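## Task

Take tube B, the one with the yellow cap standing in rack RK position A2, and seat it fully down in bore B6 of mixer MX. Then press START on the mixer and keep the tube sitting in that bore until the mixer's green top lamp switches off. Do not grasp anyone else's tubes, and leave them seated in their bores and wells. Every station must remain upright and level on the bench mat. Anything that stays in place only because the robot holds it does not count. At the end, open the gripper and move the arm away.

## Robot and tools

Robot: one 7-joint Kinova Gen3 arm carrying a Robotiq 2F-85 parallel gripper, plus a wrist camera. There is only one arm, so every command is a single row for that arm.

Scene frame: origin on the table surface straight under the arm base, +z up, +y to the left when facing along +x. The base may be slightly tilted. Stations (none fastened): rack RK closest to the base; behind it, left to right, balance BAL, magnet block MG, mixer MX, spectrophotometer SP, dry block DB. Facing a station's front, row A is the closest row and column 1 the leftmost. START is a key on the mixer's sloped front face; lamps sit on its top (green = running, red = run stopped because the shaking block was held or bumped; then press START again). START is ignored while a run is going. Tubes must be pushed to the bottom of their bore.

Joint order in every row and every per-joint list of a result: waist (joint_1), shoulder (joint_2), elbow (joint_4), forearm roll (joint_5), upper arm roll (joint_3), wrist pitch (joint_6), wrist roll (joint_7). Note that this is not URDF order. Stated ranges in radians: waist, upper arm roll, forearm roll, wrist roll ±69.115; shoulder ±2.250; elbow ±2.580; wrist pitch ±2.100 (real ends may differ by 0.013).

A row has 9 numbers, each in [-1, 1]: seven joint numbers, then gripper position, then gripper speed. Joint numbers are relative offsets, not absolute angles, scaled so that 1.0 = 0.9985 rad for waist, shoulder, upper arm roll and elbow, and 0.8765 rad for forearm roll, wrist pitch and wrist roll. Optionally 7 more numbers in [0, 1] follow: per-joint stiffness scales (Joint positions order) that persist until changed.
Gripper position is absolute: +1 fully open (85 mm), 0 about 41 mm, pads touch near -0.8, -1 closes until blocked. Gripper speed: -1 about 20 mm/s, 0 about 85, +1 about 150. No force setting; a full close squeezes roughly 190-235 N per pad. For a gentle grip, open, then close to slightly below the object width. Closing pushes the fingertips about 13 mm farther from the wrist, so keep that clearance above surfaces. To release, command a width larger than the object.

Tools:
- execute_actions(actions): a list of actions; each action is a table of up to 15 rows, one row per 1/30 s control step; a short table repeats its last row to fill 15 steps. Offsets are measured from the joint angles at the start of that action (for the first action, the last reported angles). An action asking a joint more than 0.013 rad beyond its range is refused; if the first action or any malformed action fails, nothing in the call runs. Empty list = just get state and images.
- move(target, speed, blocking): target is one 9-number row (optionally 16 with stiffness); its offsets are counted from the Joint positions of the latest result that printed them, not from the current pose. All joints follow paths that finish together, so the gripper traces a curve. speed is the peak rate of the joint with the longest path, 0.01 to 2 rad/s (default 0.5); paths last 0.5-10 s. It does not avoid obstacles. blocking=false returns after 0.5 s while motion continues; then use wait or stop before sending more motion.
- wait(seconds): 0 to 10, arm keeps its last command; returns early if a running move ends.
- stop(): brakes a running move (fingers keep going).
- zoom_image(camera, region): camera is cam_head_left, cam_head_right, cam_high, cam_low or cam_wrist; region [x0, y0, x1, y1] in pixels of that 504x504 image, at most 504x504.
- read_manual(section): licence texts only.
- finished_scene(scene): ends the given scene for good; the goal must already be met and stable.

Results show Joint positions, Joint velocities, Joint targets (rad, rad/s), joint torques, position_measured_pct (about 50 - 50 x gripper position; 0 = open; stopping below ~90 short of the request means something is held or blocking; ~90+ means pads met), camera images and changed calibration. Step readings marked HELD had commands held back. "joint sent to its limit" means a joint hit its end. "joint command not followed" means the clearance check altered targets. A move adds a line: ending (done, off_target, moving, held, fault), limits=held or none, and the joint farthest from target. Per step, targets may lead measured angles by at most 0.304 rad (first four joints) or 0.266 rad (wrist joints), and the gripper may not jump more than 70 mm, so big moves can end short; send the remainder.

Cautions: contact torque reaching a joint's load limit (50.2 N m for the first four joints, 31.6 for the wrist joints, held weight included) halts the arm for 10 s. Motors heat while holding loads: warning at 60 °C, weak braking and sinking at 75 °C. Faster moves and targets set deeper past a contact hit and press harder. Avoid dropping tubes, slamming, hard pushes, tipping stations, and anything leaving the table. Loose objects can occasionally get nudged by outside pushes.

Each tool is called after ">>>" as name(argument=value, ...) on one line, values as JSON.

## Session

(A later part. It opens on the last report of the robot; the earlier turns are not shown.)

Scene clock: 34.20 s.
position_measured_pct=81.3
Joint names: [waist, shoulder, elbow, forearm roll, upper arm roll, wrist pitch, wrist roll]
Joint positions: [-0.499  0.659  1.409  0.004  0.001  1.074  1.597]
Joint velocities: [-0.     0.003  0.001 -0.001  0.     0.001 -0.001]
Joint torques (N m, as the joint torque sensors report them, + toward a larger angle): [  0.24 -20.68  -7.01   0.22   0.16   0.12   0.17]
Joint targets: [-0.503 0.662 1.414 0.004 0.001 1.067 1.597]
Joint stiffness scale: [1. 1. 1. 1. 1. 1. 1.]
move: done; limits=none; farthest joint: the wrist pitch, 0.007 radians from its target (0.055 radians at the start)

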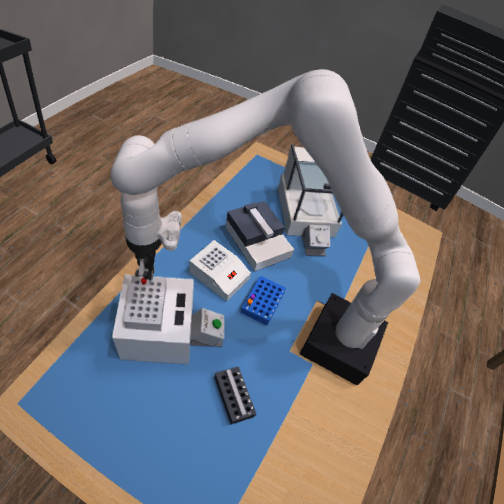

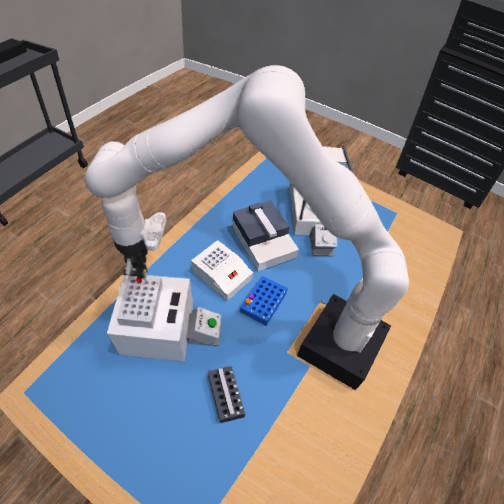

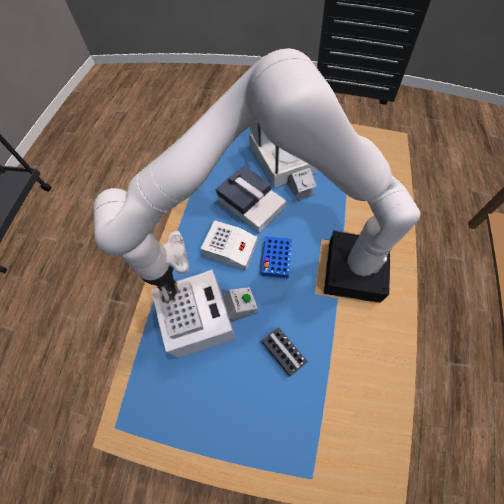

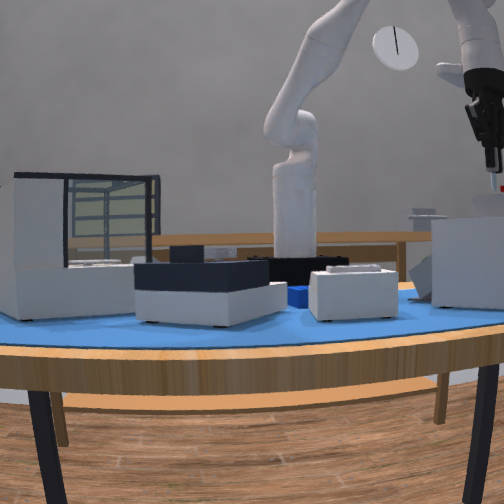

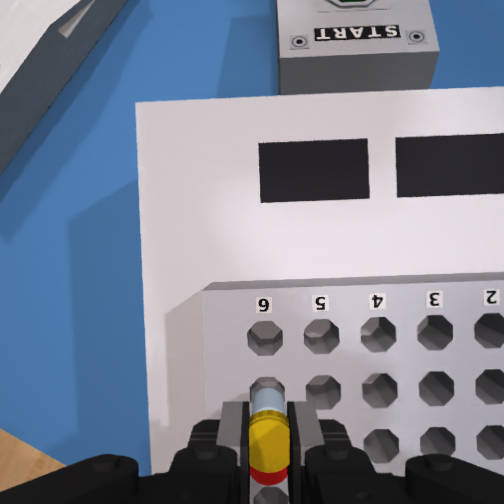

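>>> move(target=[0,0.021,0.027,0,0,-0.054,0,-0.7,0], speed=0.04)

Scene clock: 37.93 s.
position_measured_pct=81.3
Joint names: [waist, shoulder, elbow, forearm roll, upper arm roll, wrist pitch, wrist roll]
Joint positions: [-0.499  0.677  1.43   0.004  0.001  1.033  1.597]
Joint velocities: [-0.001  0.001 -0.001  0.    -0.    -0.002  0.   ]
Joint torques (N m, as the joint torque sensors report them, + toward a larger angle): [ -0.34 -20.01  -6.41   0.04  -0.34   0.49   0.1 ]
Joint targets: [-0.499 0.680 1.436 0.004 0.001 1.027 1.597]
Joint stiffness scale: [1. 1. 1. 1. 1. 1. 1.]
move: done; limits=none; farthest joint: the wrist pitch, 0.007 radians from its target (0.048 radians at the start)

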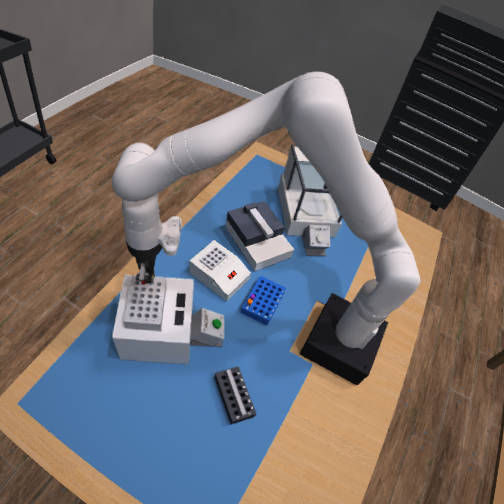

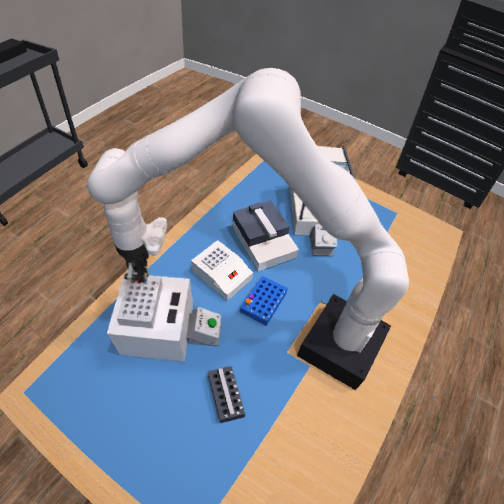

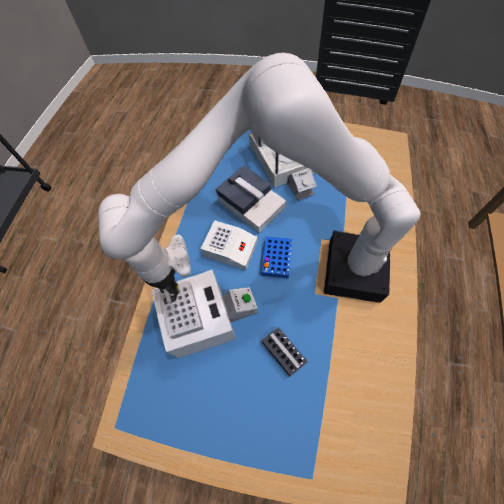

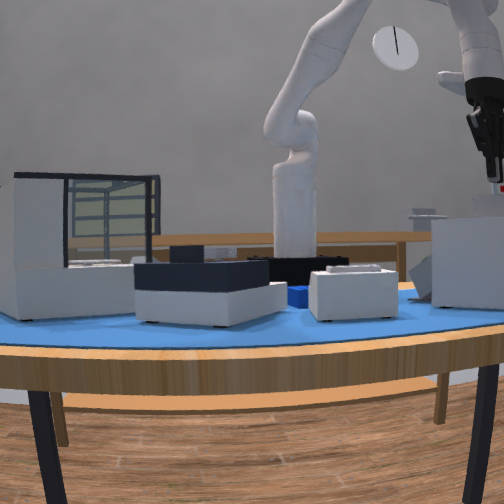

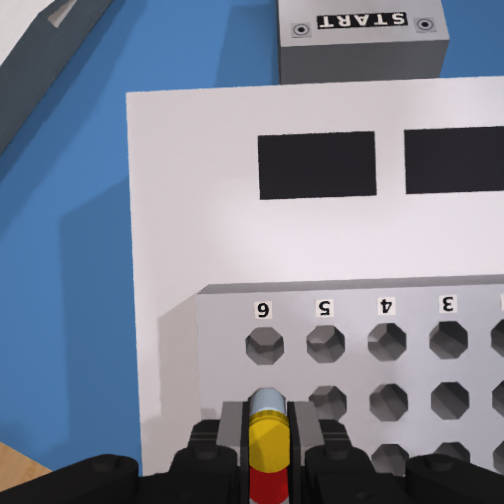

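>>> move(target=[0,0.0145,0.019,0,0,-0.036,0,-0.7,0], speed=0.04)

>>> move(target=[0,0,0,0,0,0,0,-0.35,-0.5])

>>> move(target=[0,-0.04,-0.04,0,0,0.091,0,-0.35,0], speed=0.12)

Scene clock: 42.10 s.
position_measured_pct=81.3
Joint names: [waist, shoulder, elbow, forearm roll, upper arm roll, wrist pitch, wrist roll]
Joint positions: [-0.499  0.688  1.443  0.004  0.001  1.008  1.597]
Joint velocities: [-0.     0.001  0.     0.001  0.    -0.002 -0.   ]
Joint torques (N m, as the joint torque sensors report them, + toward a larger angle): [ -0.6  -20.35  -6.07  -0.04  -0.6    0.46   0.16]
Joint targets: [-0.499 0.691 1.449 0.004 0.001 1.002 1.597]
Joint stiffness scale: [1. 1. 1. 1. 1. 1. 1.]
move: done; limits=none; farthest joint: the elbow, 0.006 radians from its target (0.018 radians at the start)

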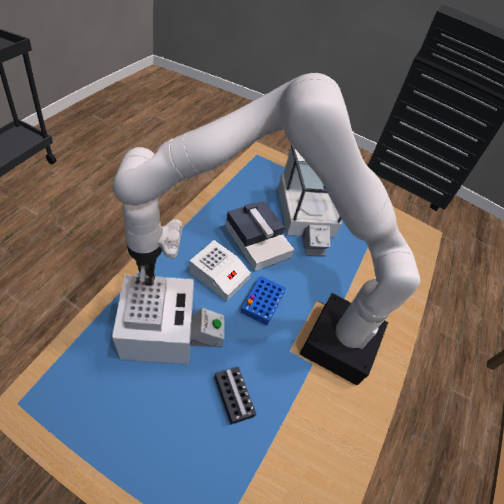

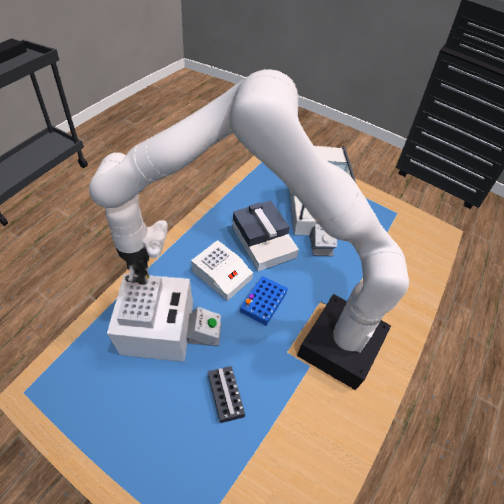

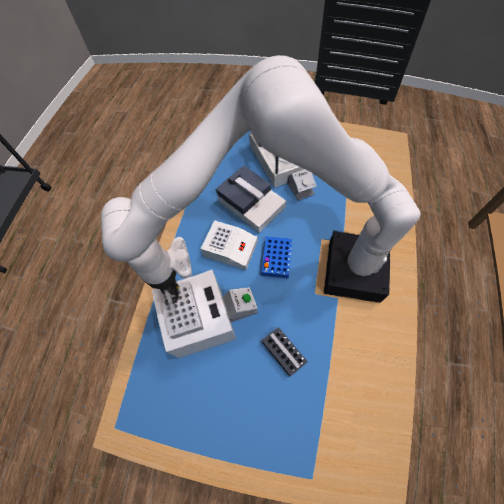

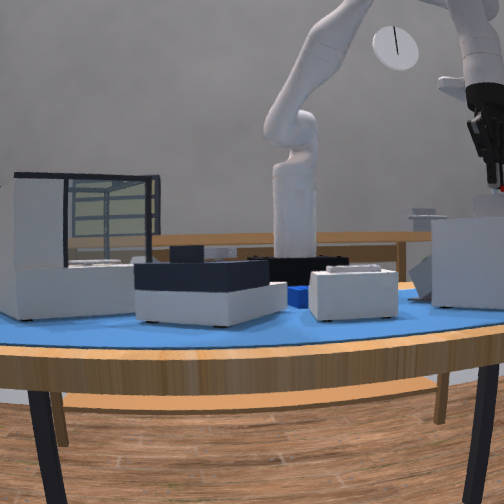

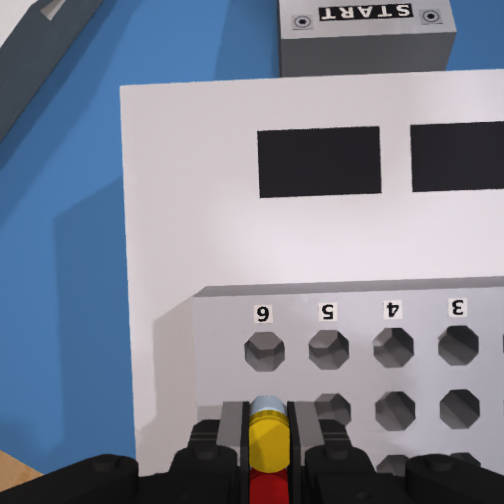

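Scene clock: 42.70 s.
position_measured_pct=67.5
Joint names: [waist, shoulder, elbow, forearm roll, upper arm roll, wrist pitch, wrist roll]
Joint positions: [-0.499  0.688  1.443  0.004  0.001  1.008  1.597]
Joint velocities: [ 0.    -0.001  0.001 -0.001 -0.    -0.001  0.001]
Joint torques (N m, as the joint torque sensors report them, + toward a larger angle): [ -0.05 -20.43  -6.61   0.25   0.26   0.07   0.08]
Joint targets: [-0.499 0.688 1.443 0.004 0.001 1.008 1.597]
Joint stiffness scale: [1. 1. 1. 1. 1. 1. 1.]
move: done; limits=none; farthest joint: the waist, 0.000 radians from its target (0.000 radians at the start)

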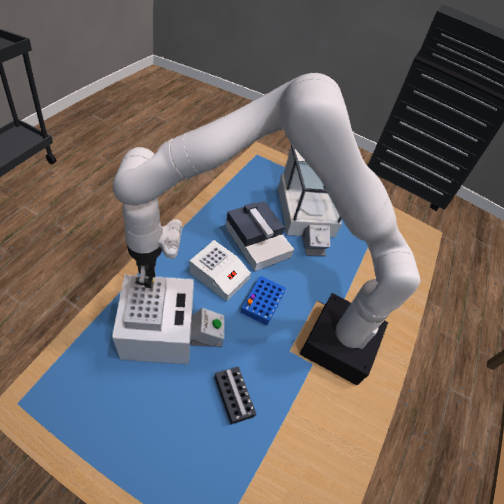

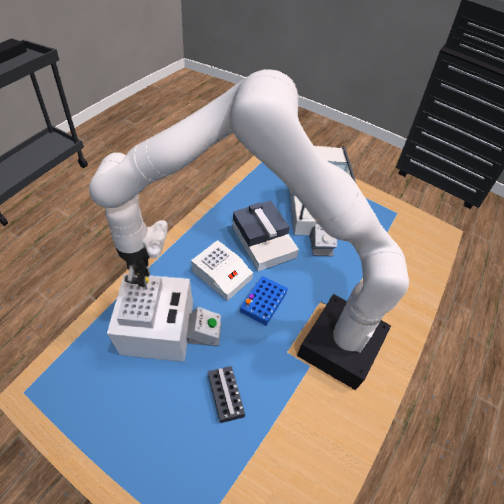

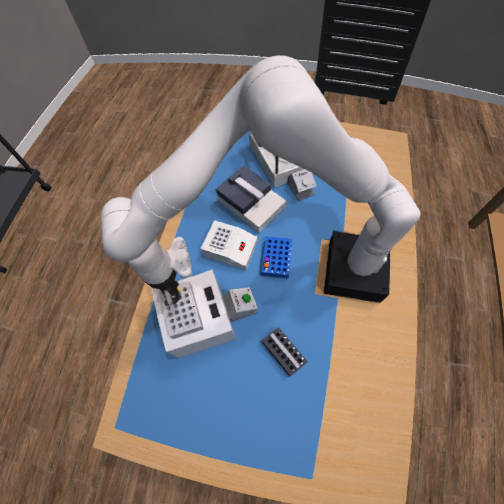

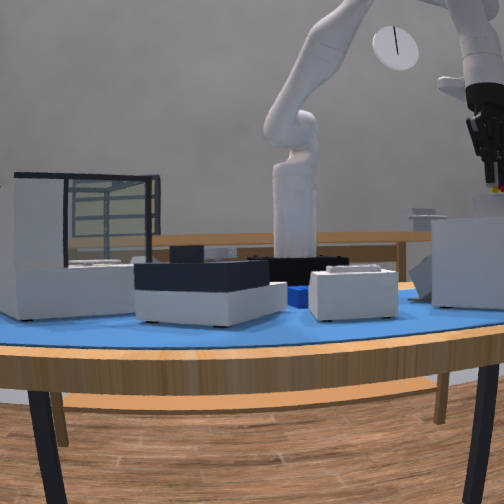

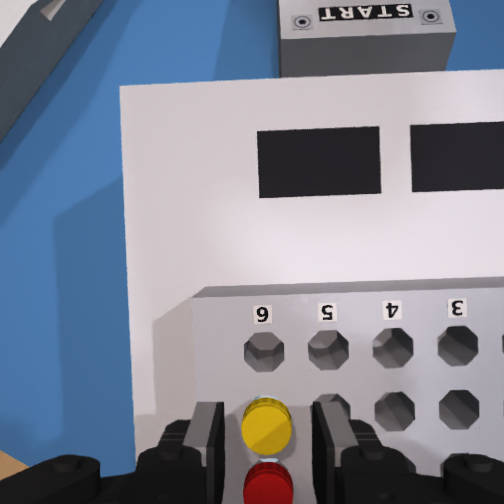

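Scene clock: 43.73 s.
position_measured_pct=67.5
Joint names: [waist, shoulder, elbow, forearm roll, upper arm roll, wrist pitch, wrist roll]
Joint positions: [-0.499  0.651  1.408  0.004  0.001  1.08   1.597]
Joint velocities: [ 0.    -0.003 -0.    -0.001  0.    -0.     0.   ]
Joint torques (N m, as the joint torque sensors report them, + toward a larger angle): [ -0.01 -20.1   -7.03   0.25   0.12   0.08   0.12]
Joint targets: [-0.499 0.648 1.404 0.004 0.001 1.088 1.597]
Joint stiffness scale: [1. 1. 1. 1. 1. 1. 1.]
move: done; limits=none; farthest joint: the wrist pitch, 0.008 radians from its target (0.080 radians at the start)

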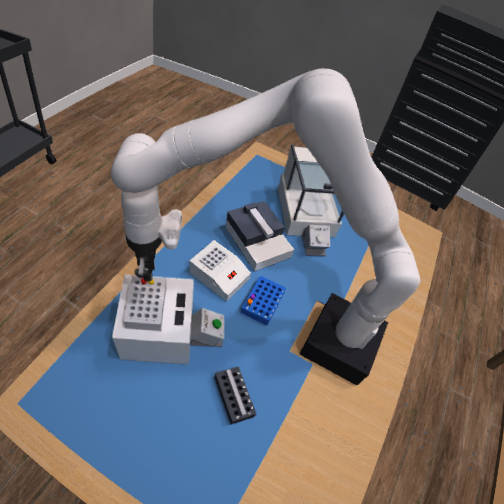

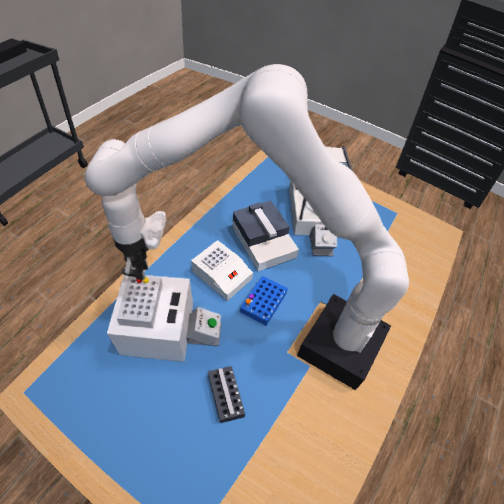

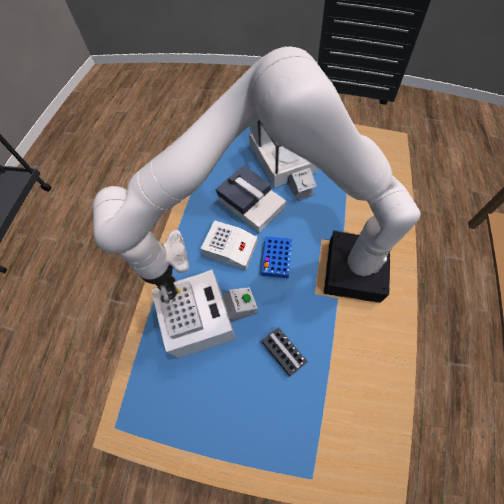

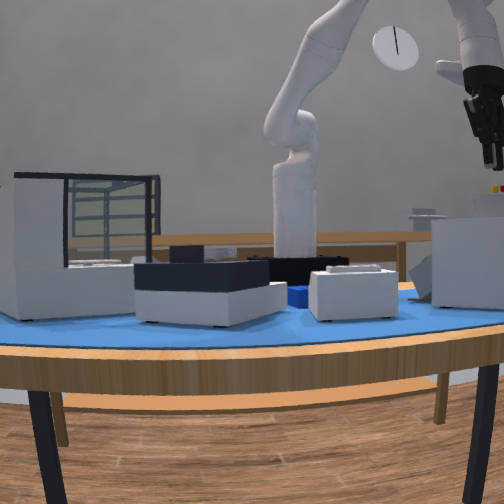

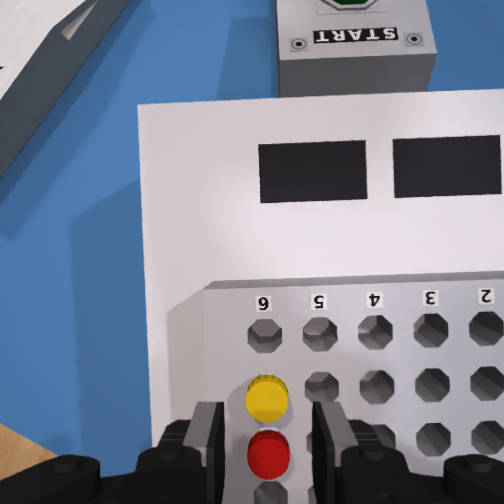

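>>> move(target=[0,0,0.051,0,0,-0.058,0,-0.85,0.5], speed=0.1)

>>> move(target=[0,0.03,0.033,0,0,-0.06,0,-0.85,0.5], speed=0.04)

Scene clock: 48.33 s.
position_measured_pct=90.5
Joint names: [waist, shoulder, elbow, forearm roll, upper arm roll, wrist pitch, wrist roll]
Joint positions: [-0.499  0.651  1.454  0.004  0.001  1.037  1.597]
Joint velocities: [ 0.     0.001  0.001  0.001 -0.    -0.001 -0.   ]
Joint torques (N m, as the joint torque sensors report them, + toward a larger angle): [ -0.08 -19.96  -6.83   0.35   0.22   0.07   0.09]
Joint targets: [-0.499 0.651 1.459 0.004 0.001 1.029 1.597]
Joint stiffness scale: [1. 1. 1. 1. 1. 1. 1.]
move: done; limits=none; farthest joint: the wrist pitch, 0.008 radians from its target (0.051 radians at the start)

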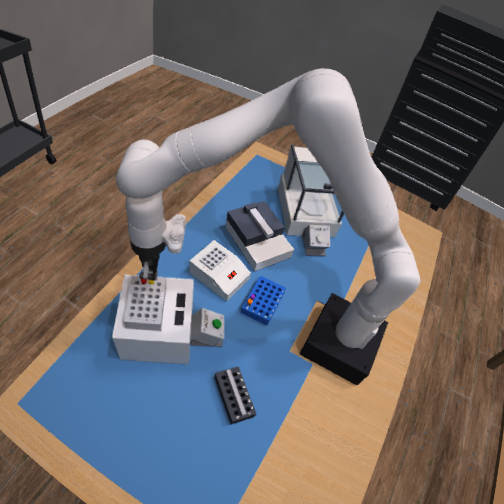

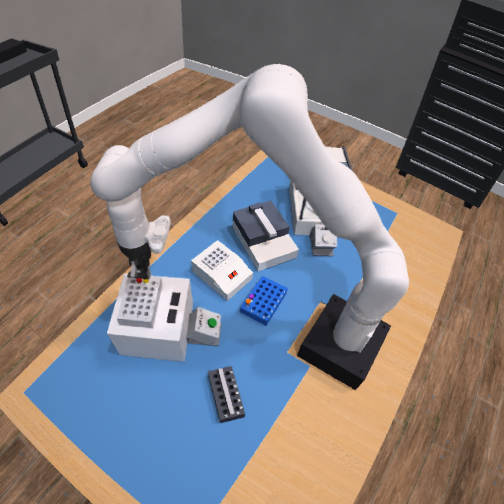

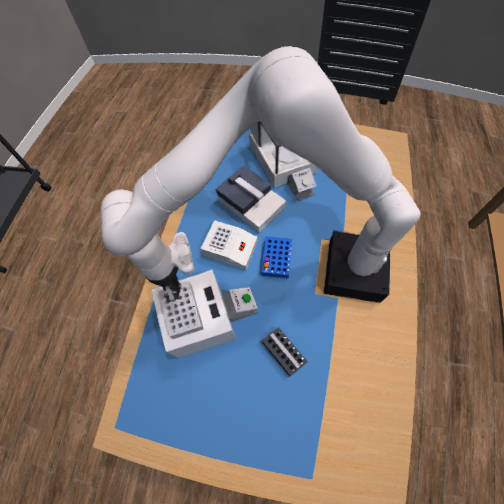

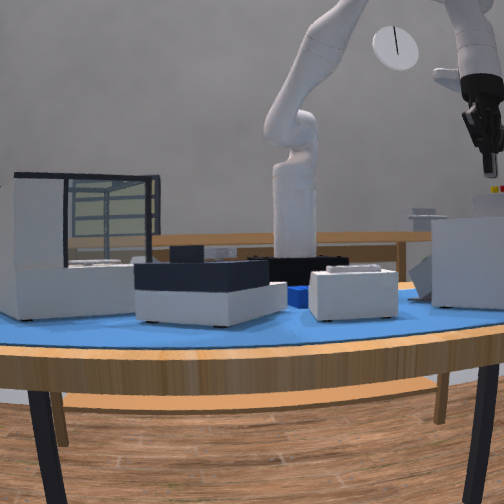

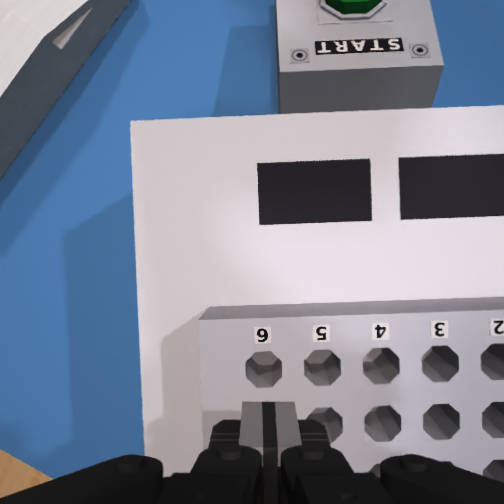

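Scene clock: 49.87 s.
position_measured_pct=90.5
Joint names: [waist, shoulder, elbow, forearm roll, upper arm roll, wrist pitch, wrist roll]
Joint positions: [-0.499  0.669  1.477  0.004  0.001  0.997  1.597]
Joint velocities: [-0.    -0.     0.002  0.    -0.     0.    -0.   ]
Joint torques (N m, as the joint torque sensors report them, + toward a larger angle): [-0.87 -9.64 -3.43 -0.11 -0.9  -1.41  0.19]
Joint targets: [-0.499 0.681 1.487 0.004 0.001 0.984 1.597]
Joint stiffness scale: [1. 1. 1. 1. 1. 1. 1.]
move: off_target; limits=none; farthest joint: the wrist pitch, 0.013 radians from its target (0.052 radians at the start)

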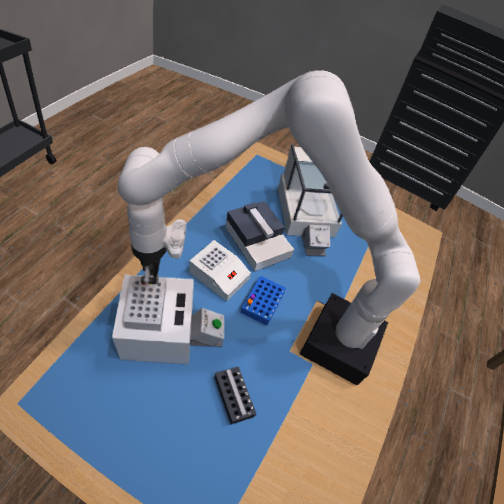

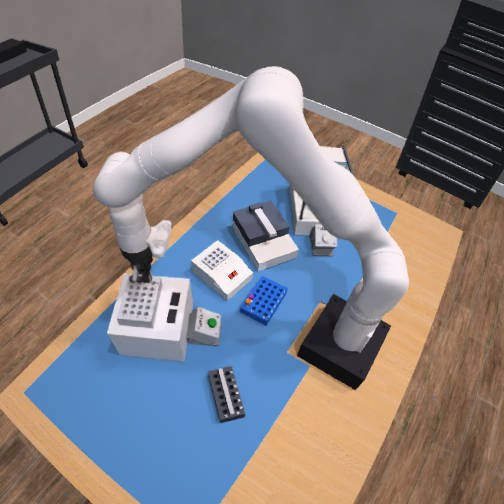

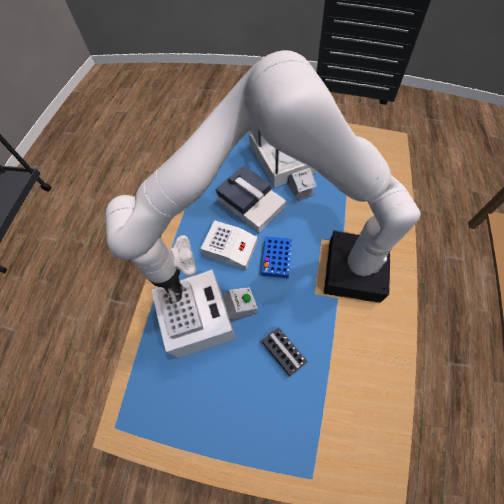

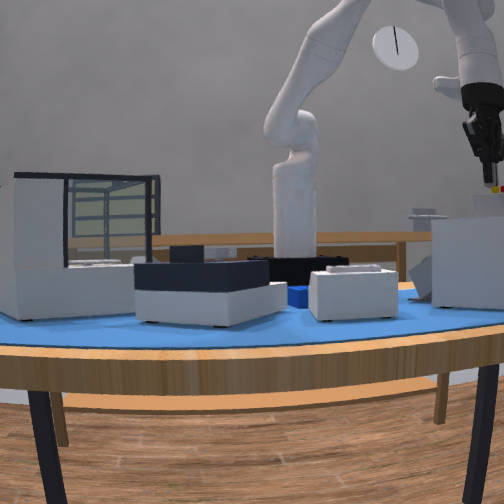

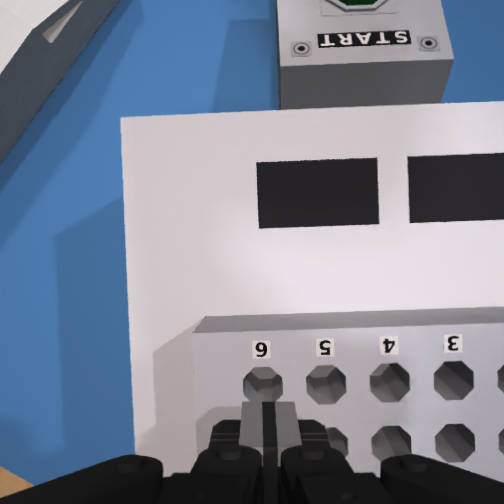

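>>> move(target=[-0.104,-0.365,0.505,0,0,-0.168,0,-0.85,0.5])

>>> move(target=[0,0.208,0.128,0,0,-0.383,0,-0.85,0.5])

Scene clock: 56.33 s.
position_measured_pct=90.5
Joint names: [waist, shoulder, elbow, forearm roll, upper arm roll, wrist pitch, wrist roll]
Joint positions: [-0.599  0.307  1.977  0.004  0.001  0.857  1.597]
Joint velocities: [-0.002 -0.003 -0.    -0.001 -0.    -0.001 -0.003]
Joint torques (N m, as the joint torque sensors report them, + toward a larger angle): [  0.17 -13.18  -5.81   0.24  -0.14   0.14   0.18]
Joint targets: [-0.603 0.304 1.981 0.004 0.001 0.850 1.597]
Joint stiffness scale: [1. 1. 1. 1. 1. 1. 1.]
move: done; limits=none; farthest joint: the wrist pitch, 0.007 radians from its target (0.147 radians at the start)

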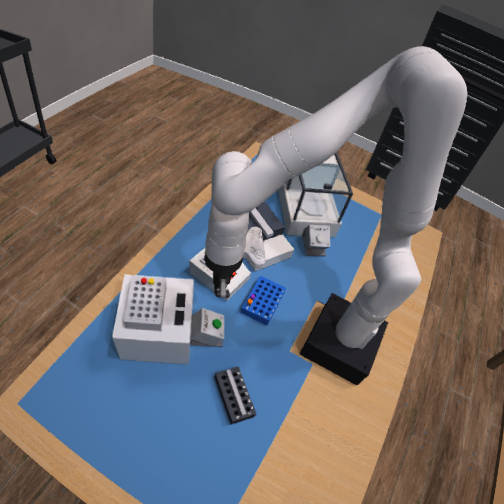

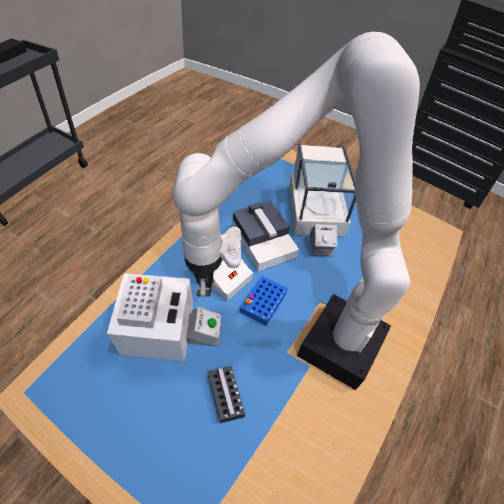

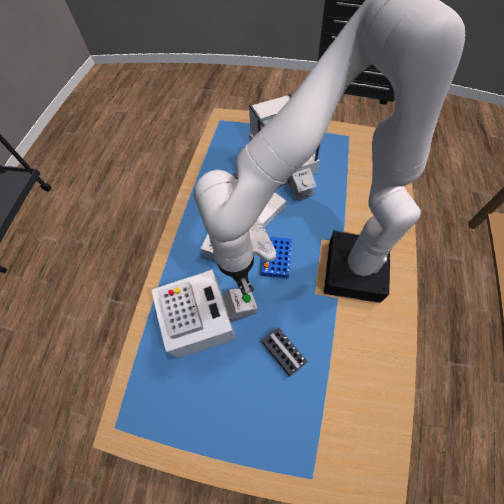

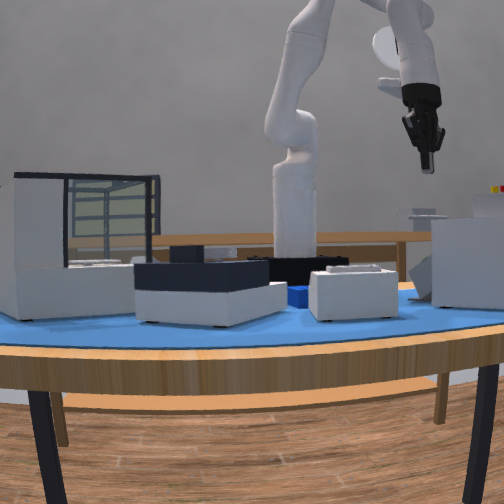

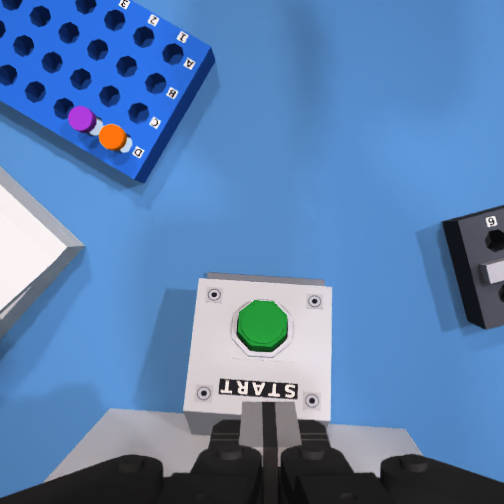

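Scene clock: 57.60 s.
position_measured_pct=90.5
Joint names: [waist, shoulder, elbow, forearm roll, upper arm roll, wrist pitch, wrist roll]
Joint positions: [-0.599  0.512  2.1    0.004  0.001  0.529  1.597]
Joint velocities: [-0.002  0.003 -0.     0.001  0.    -0.001 -0.001]
Joint torques (N m, as the joint torque sensors report them, + toward a larger angle): [ -0.04 -14.8   -3.73   0.32   0.1    0.12   0.14]
Joint targets: [-0.599 0.515 2.104 0.004 0.001 0.522 1.597]
Joint stiffness scale: [1. 1. 1. 1. 1. 1. 1.]
move: done; limits=none; farthest joint: the wrist pitch, 0.008 radians from its target (0.336 radians at the start)

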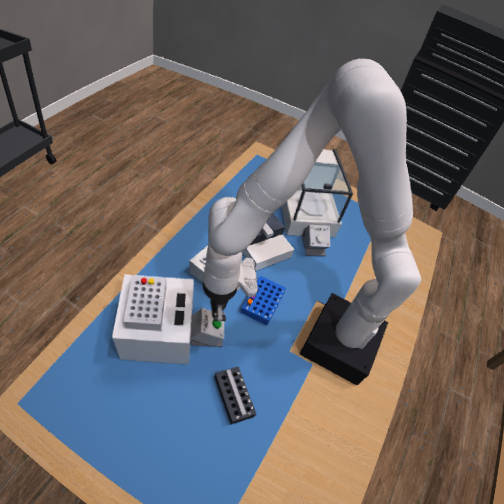

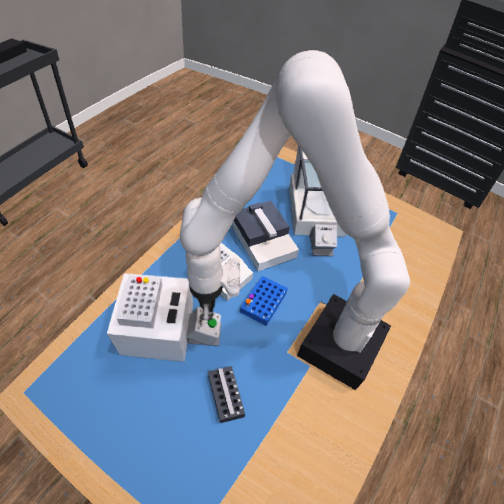

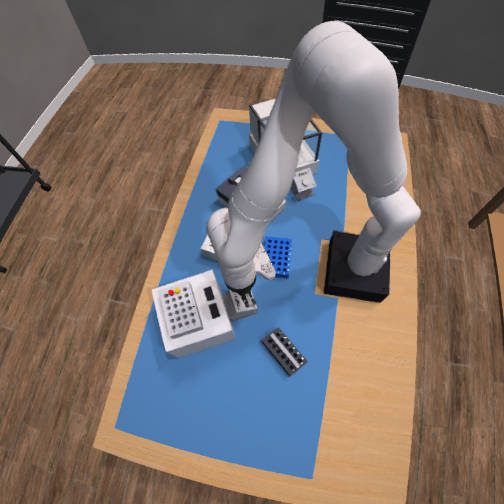

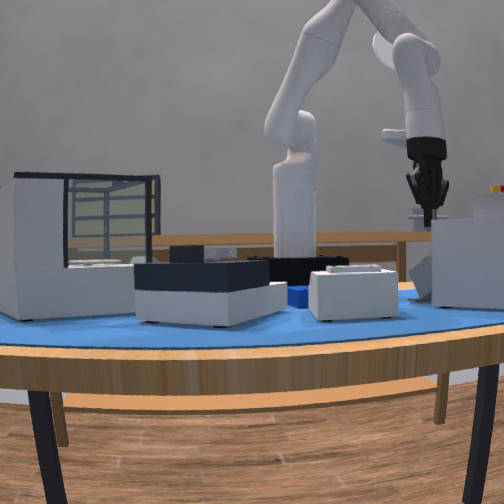

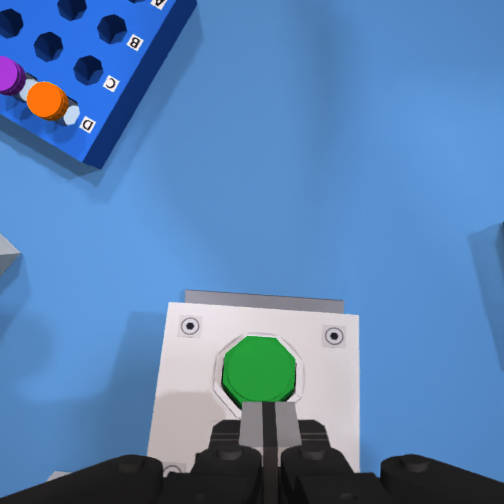

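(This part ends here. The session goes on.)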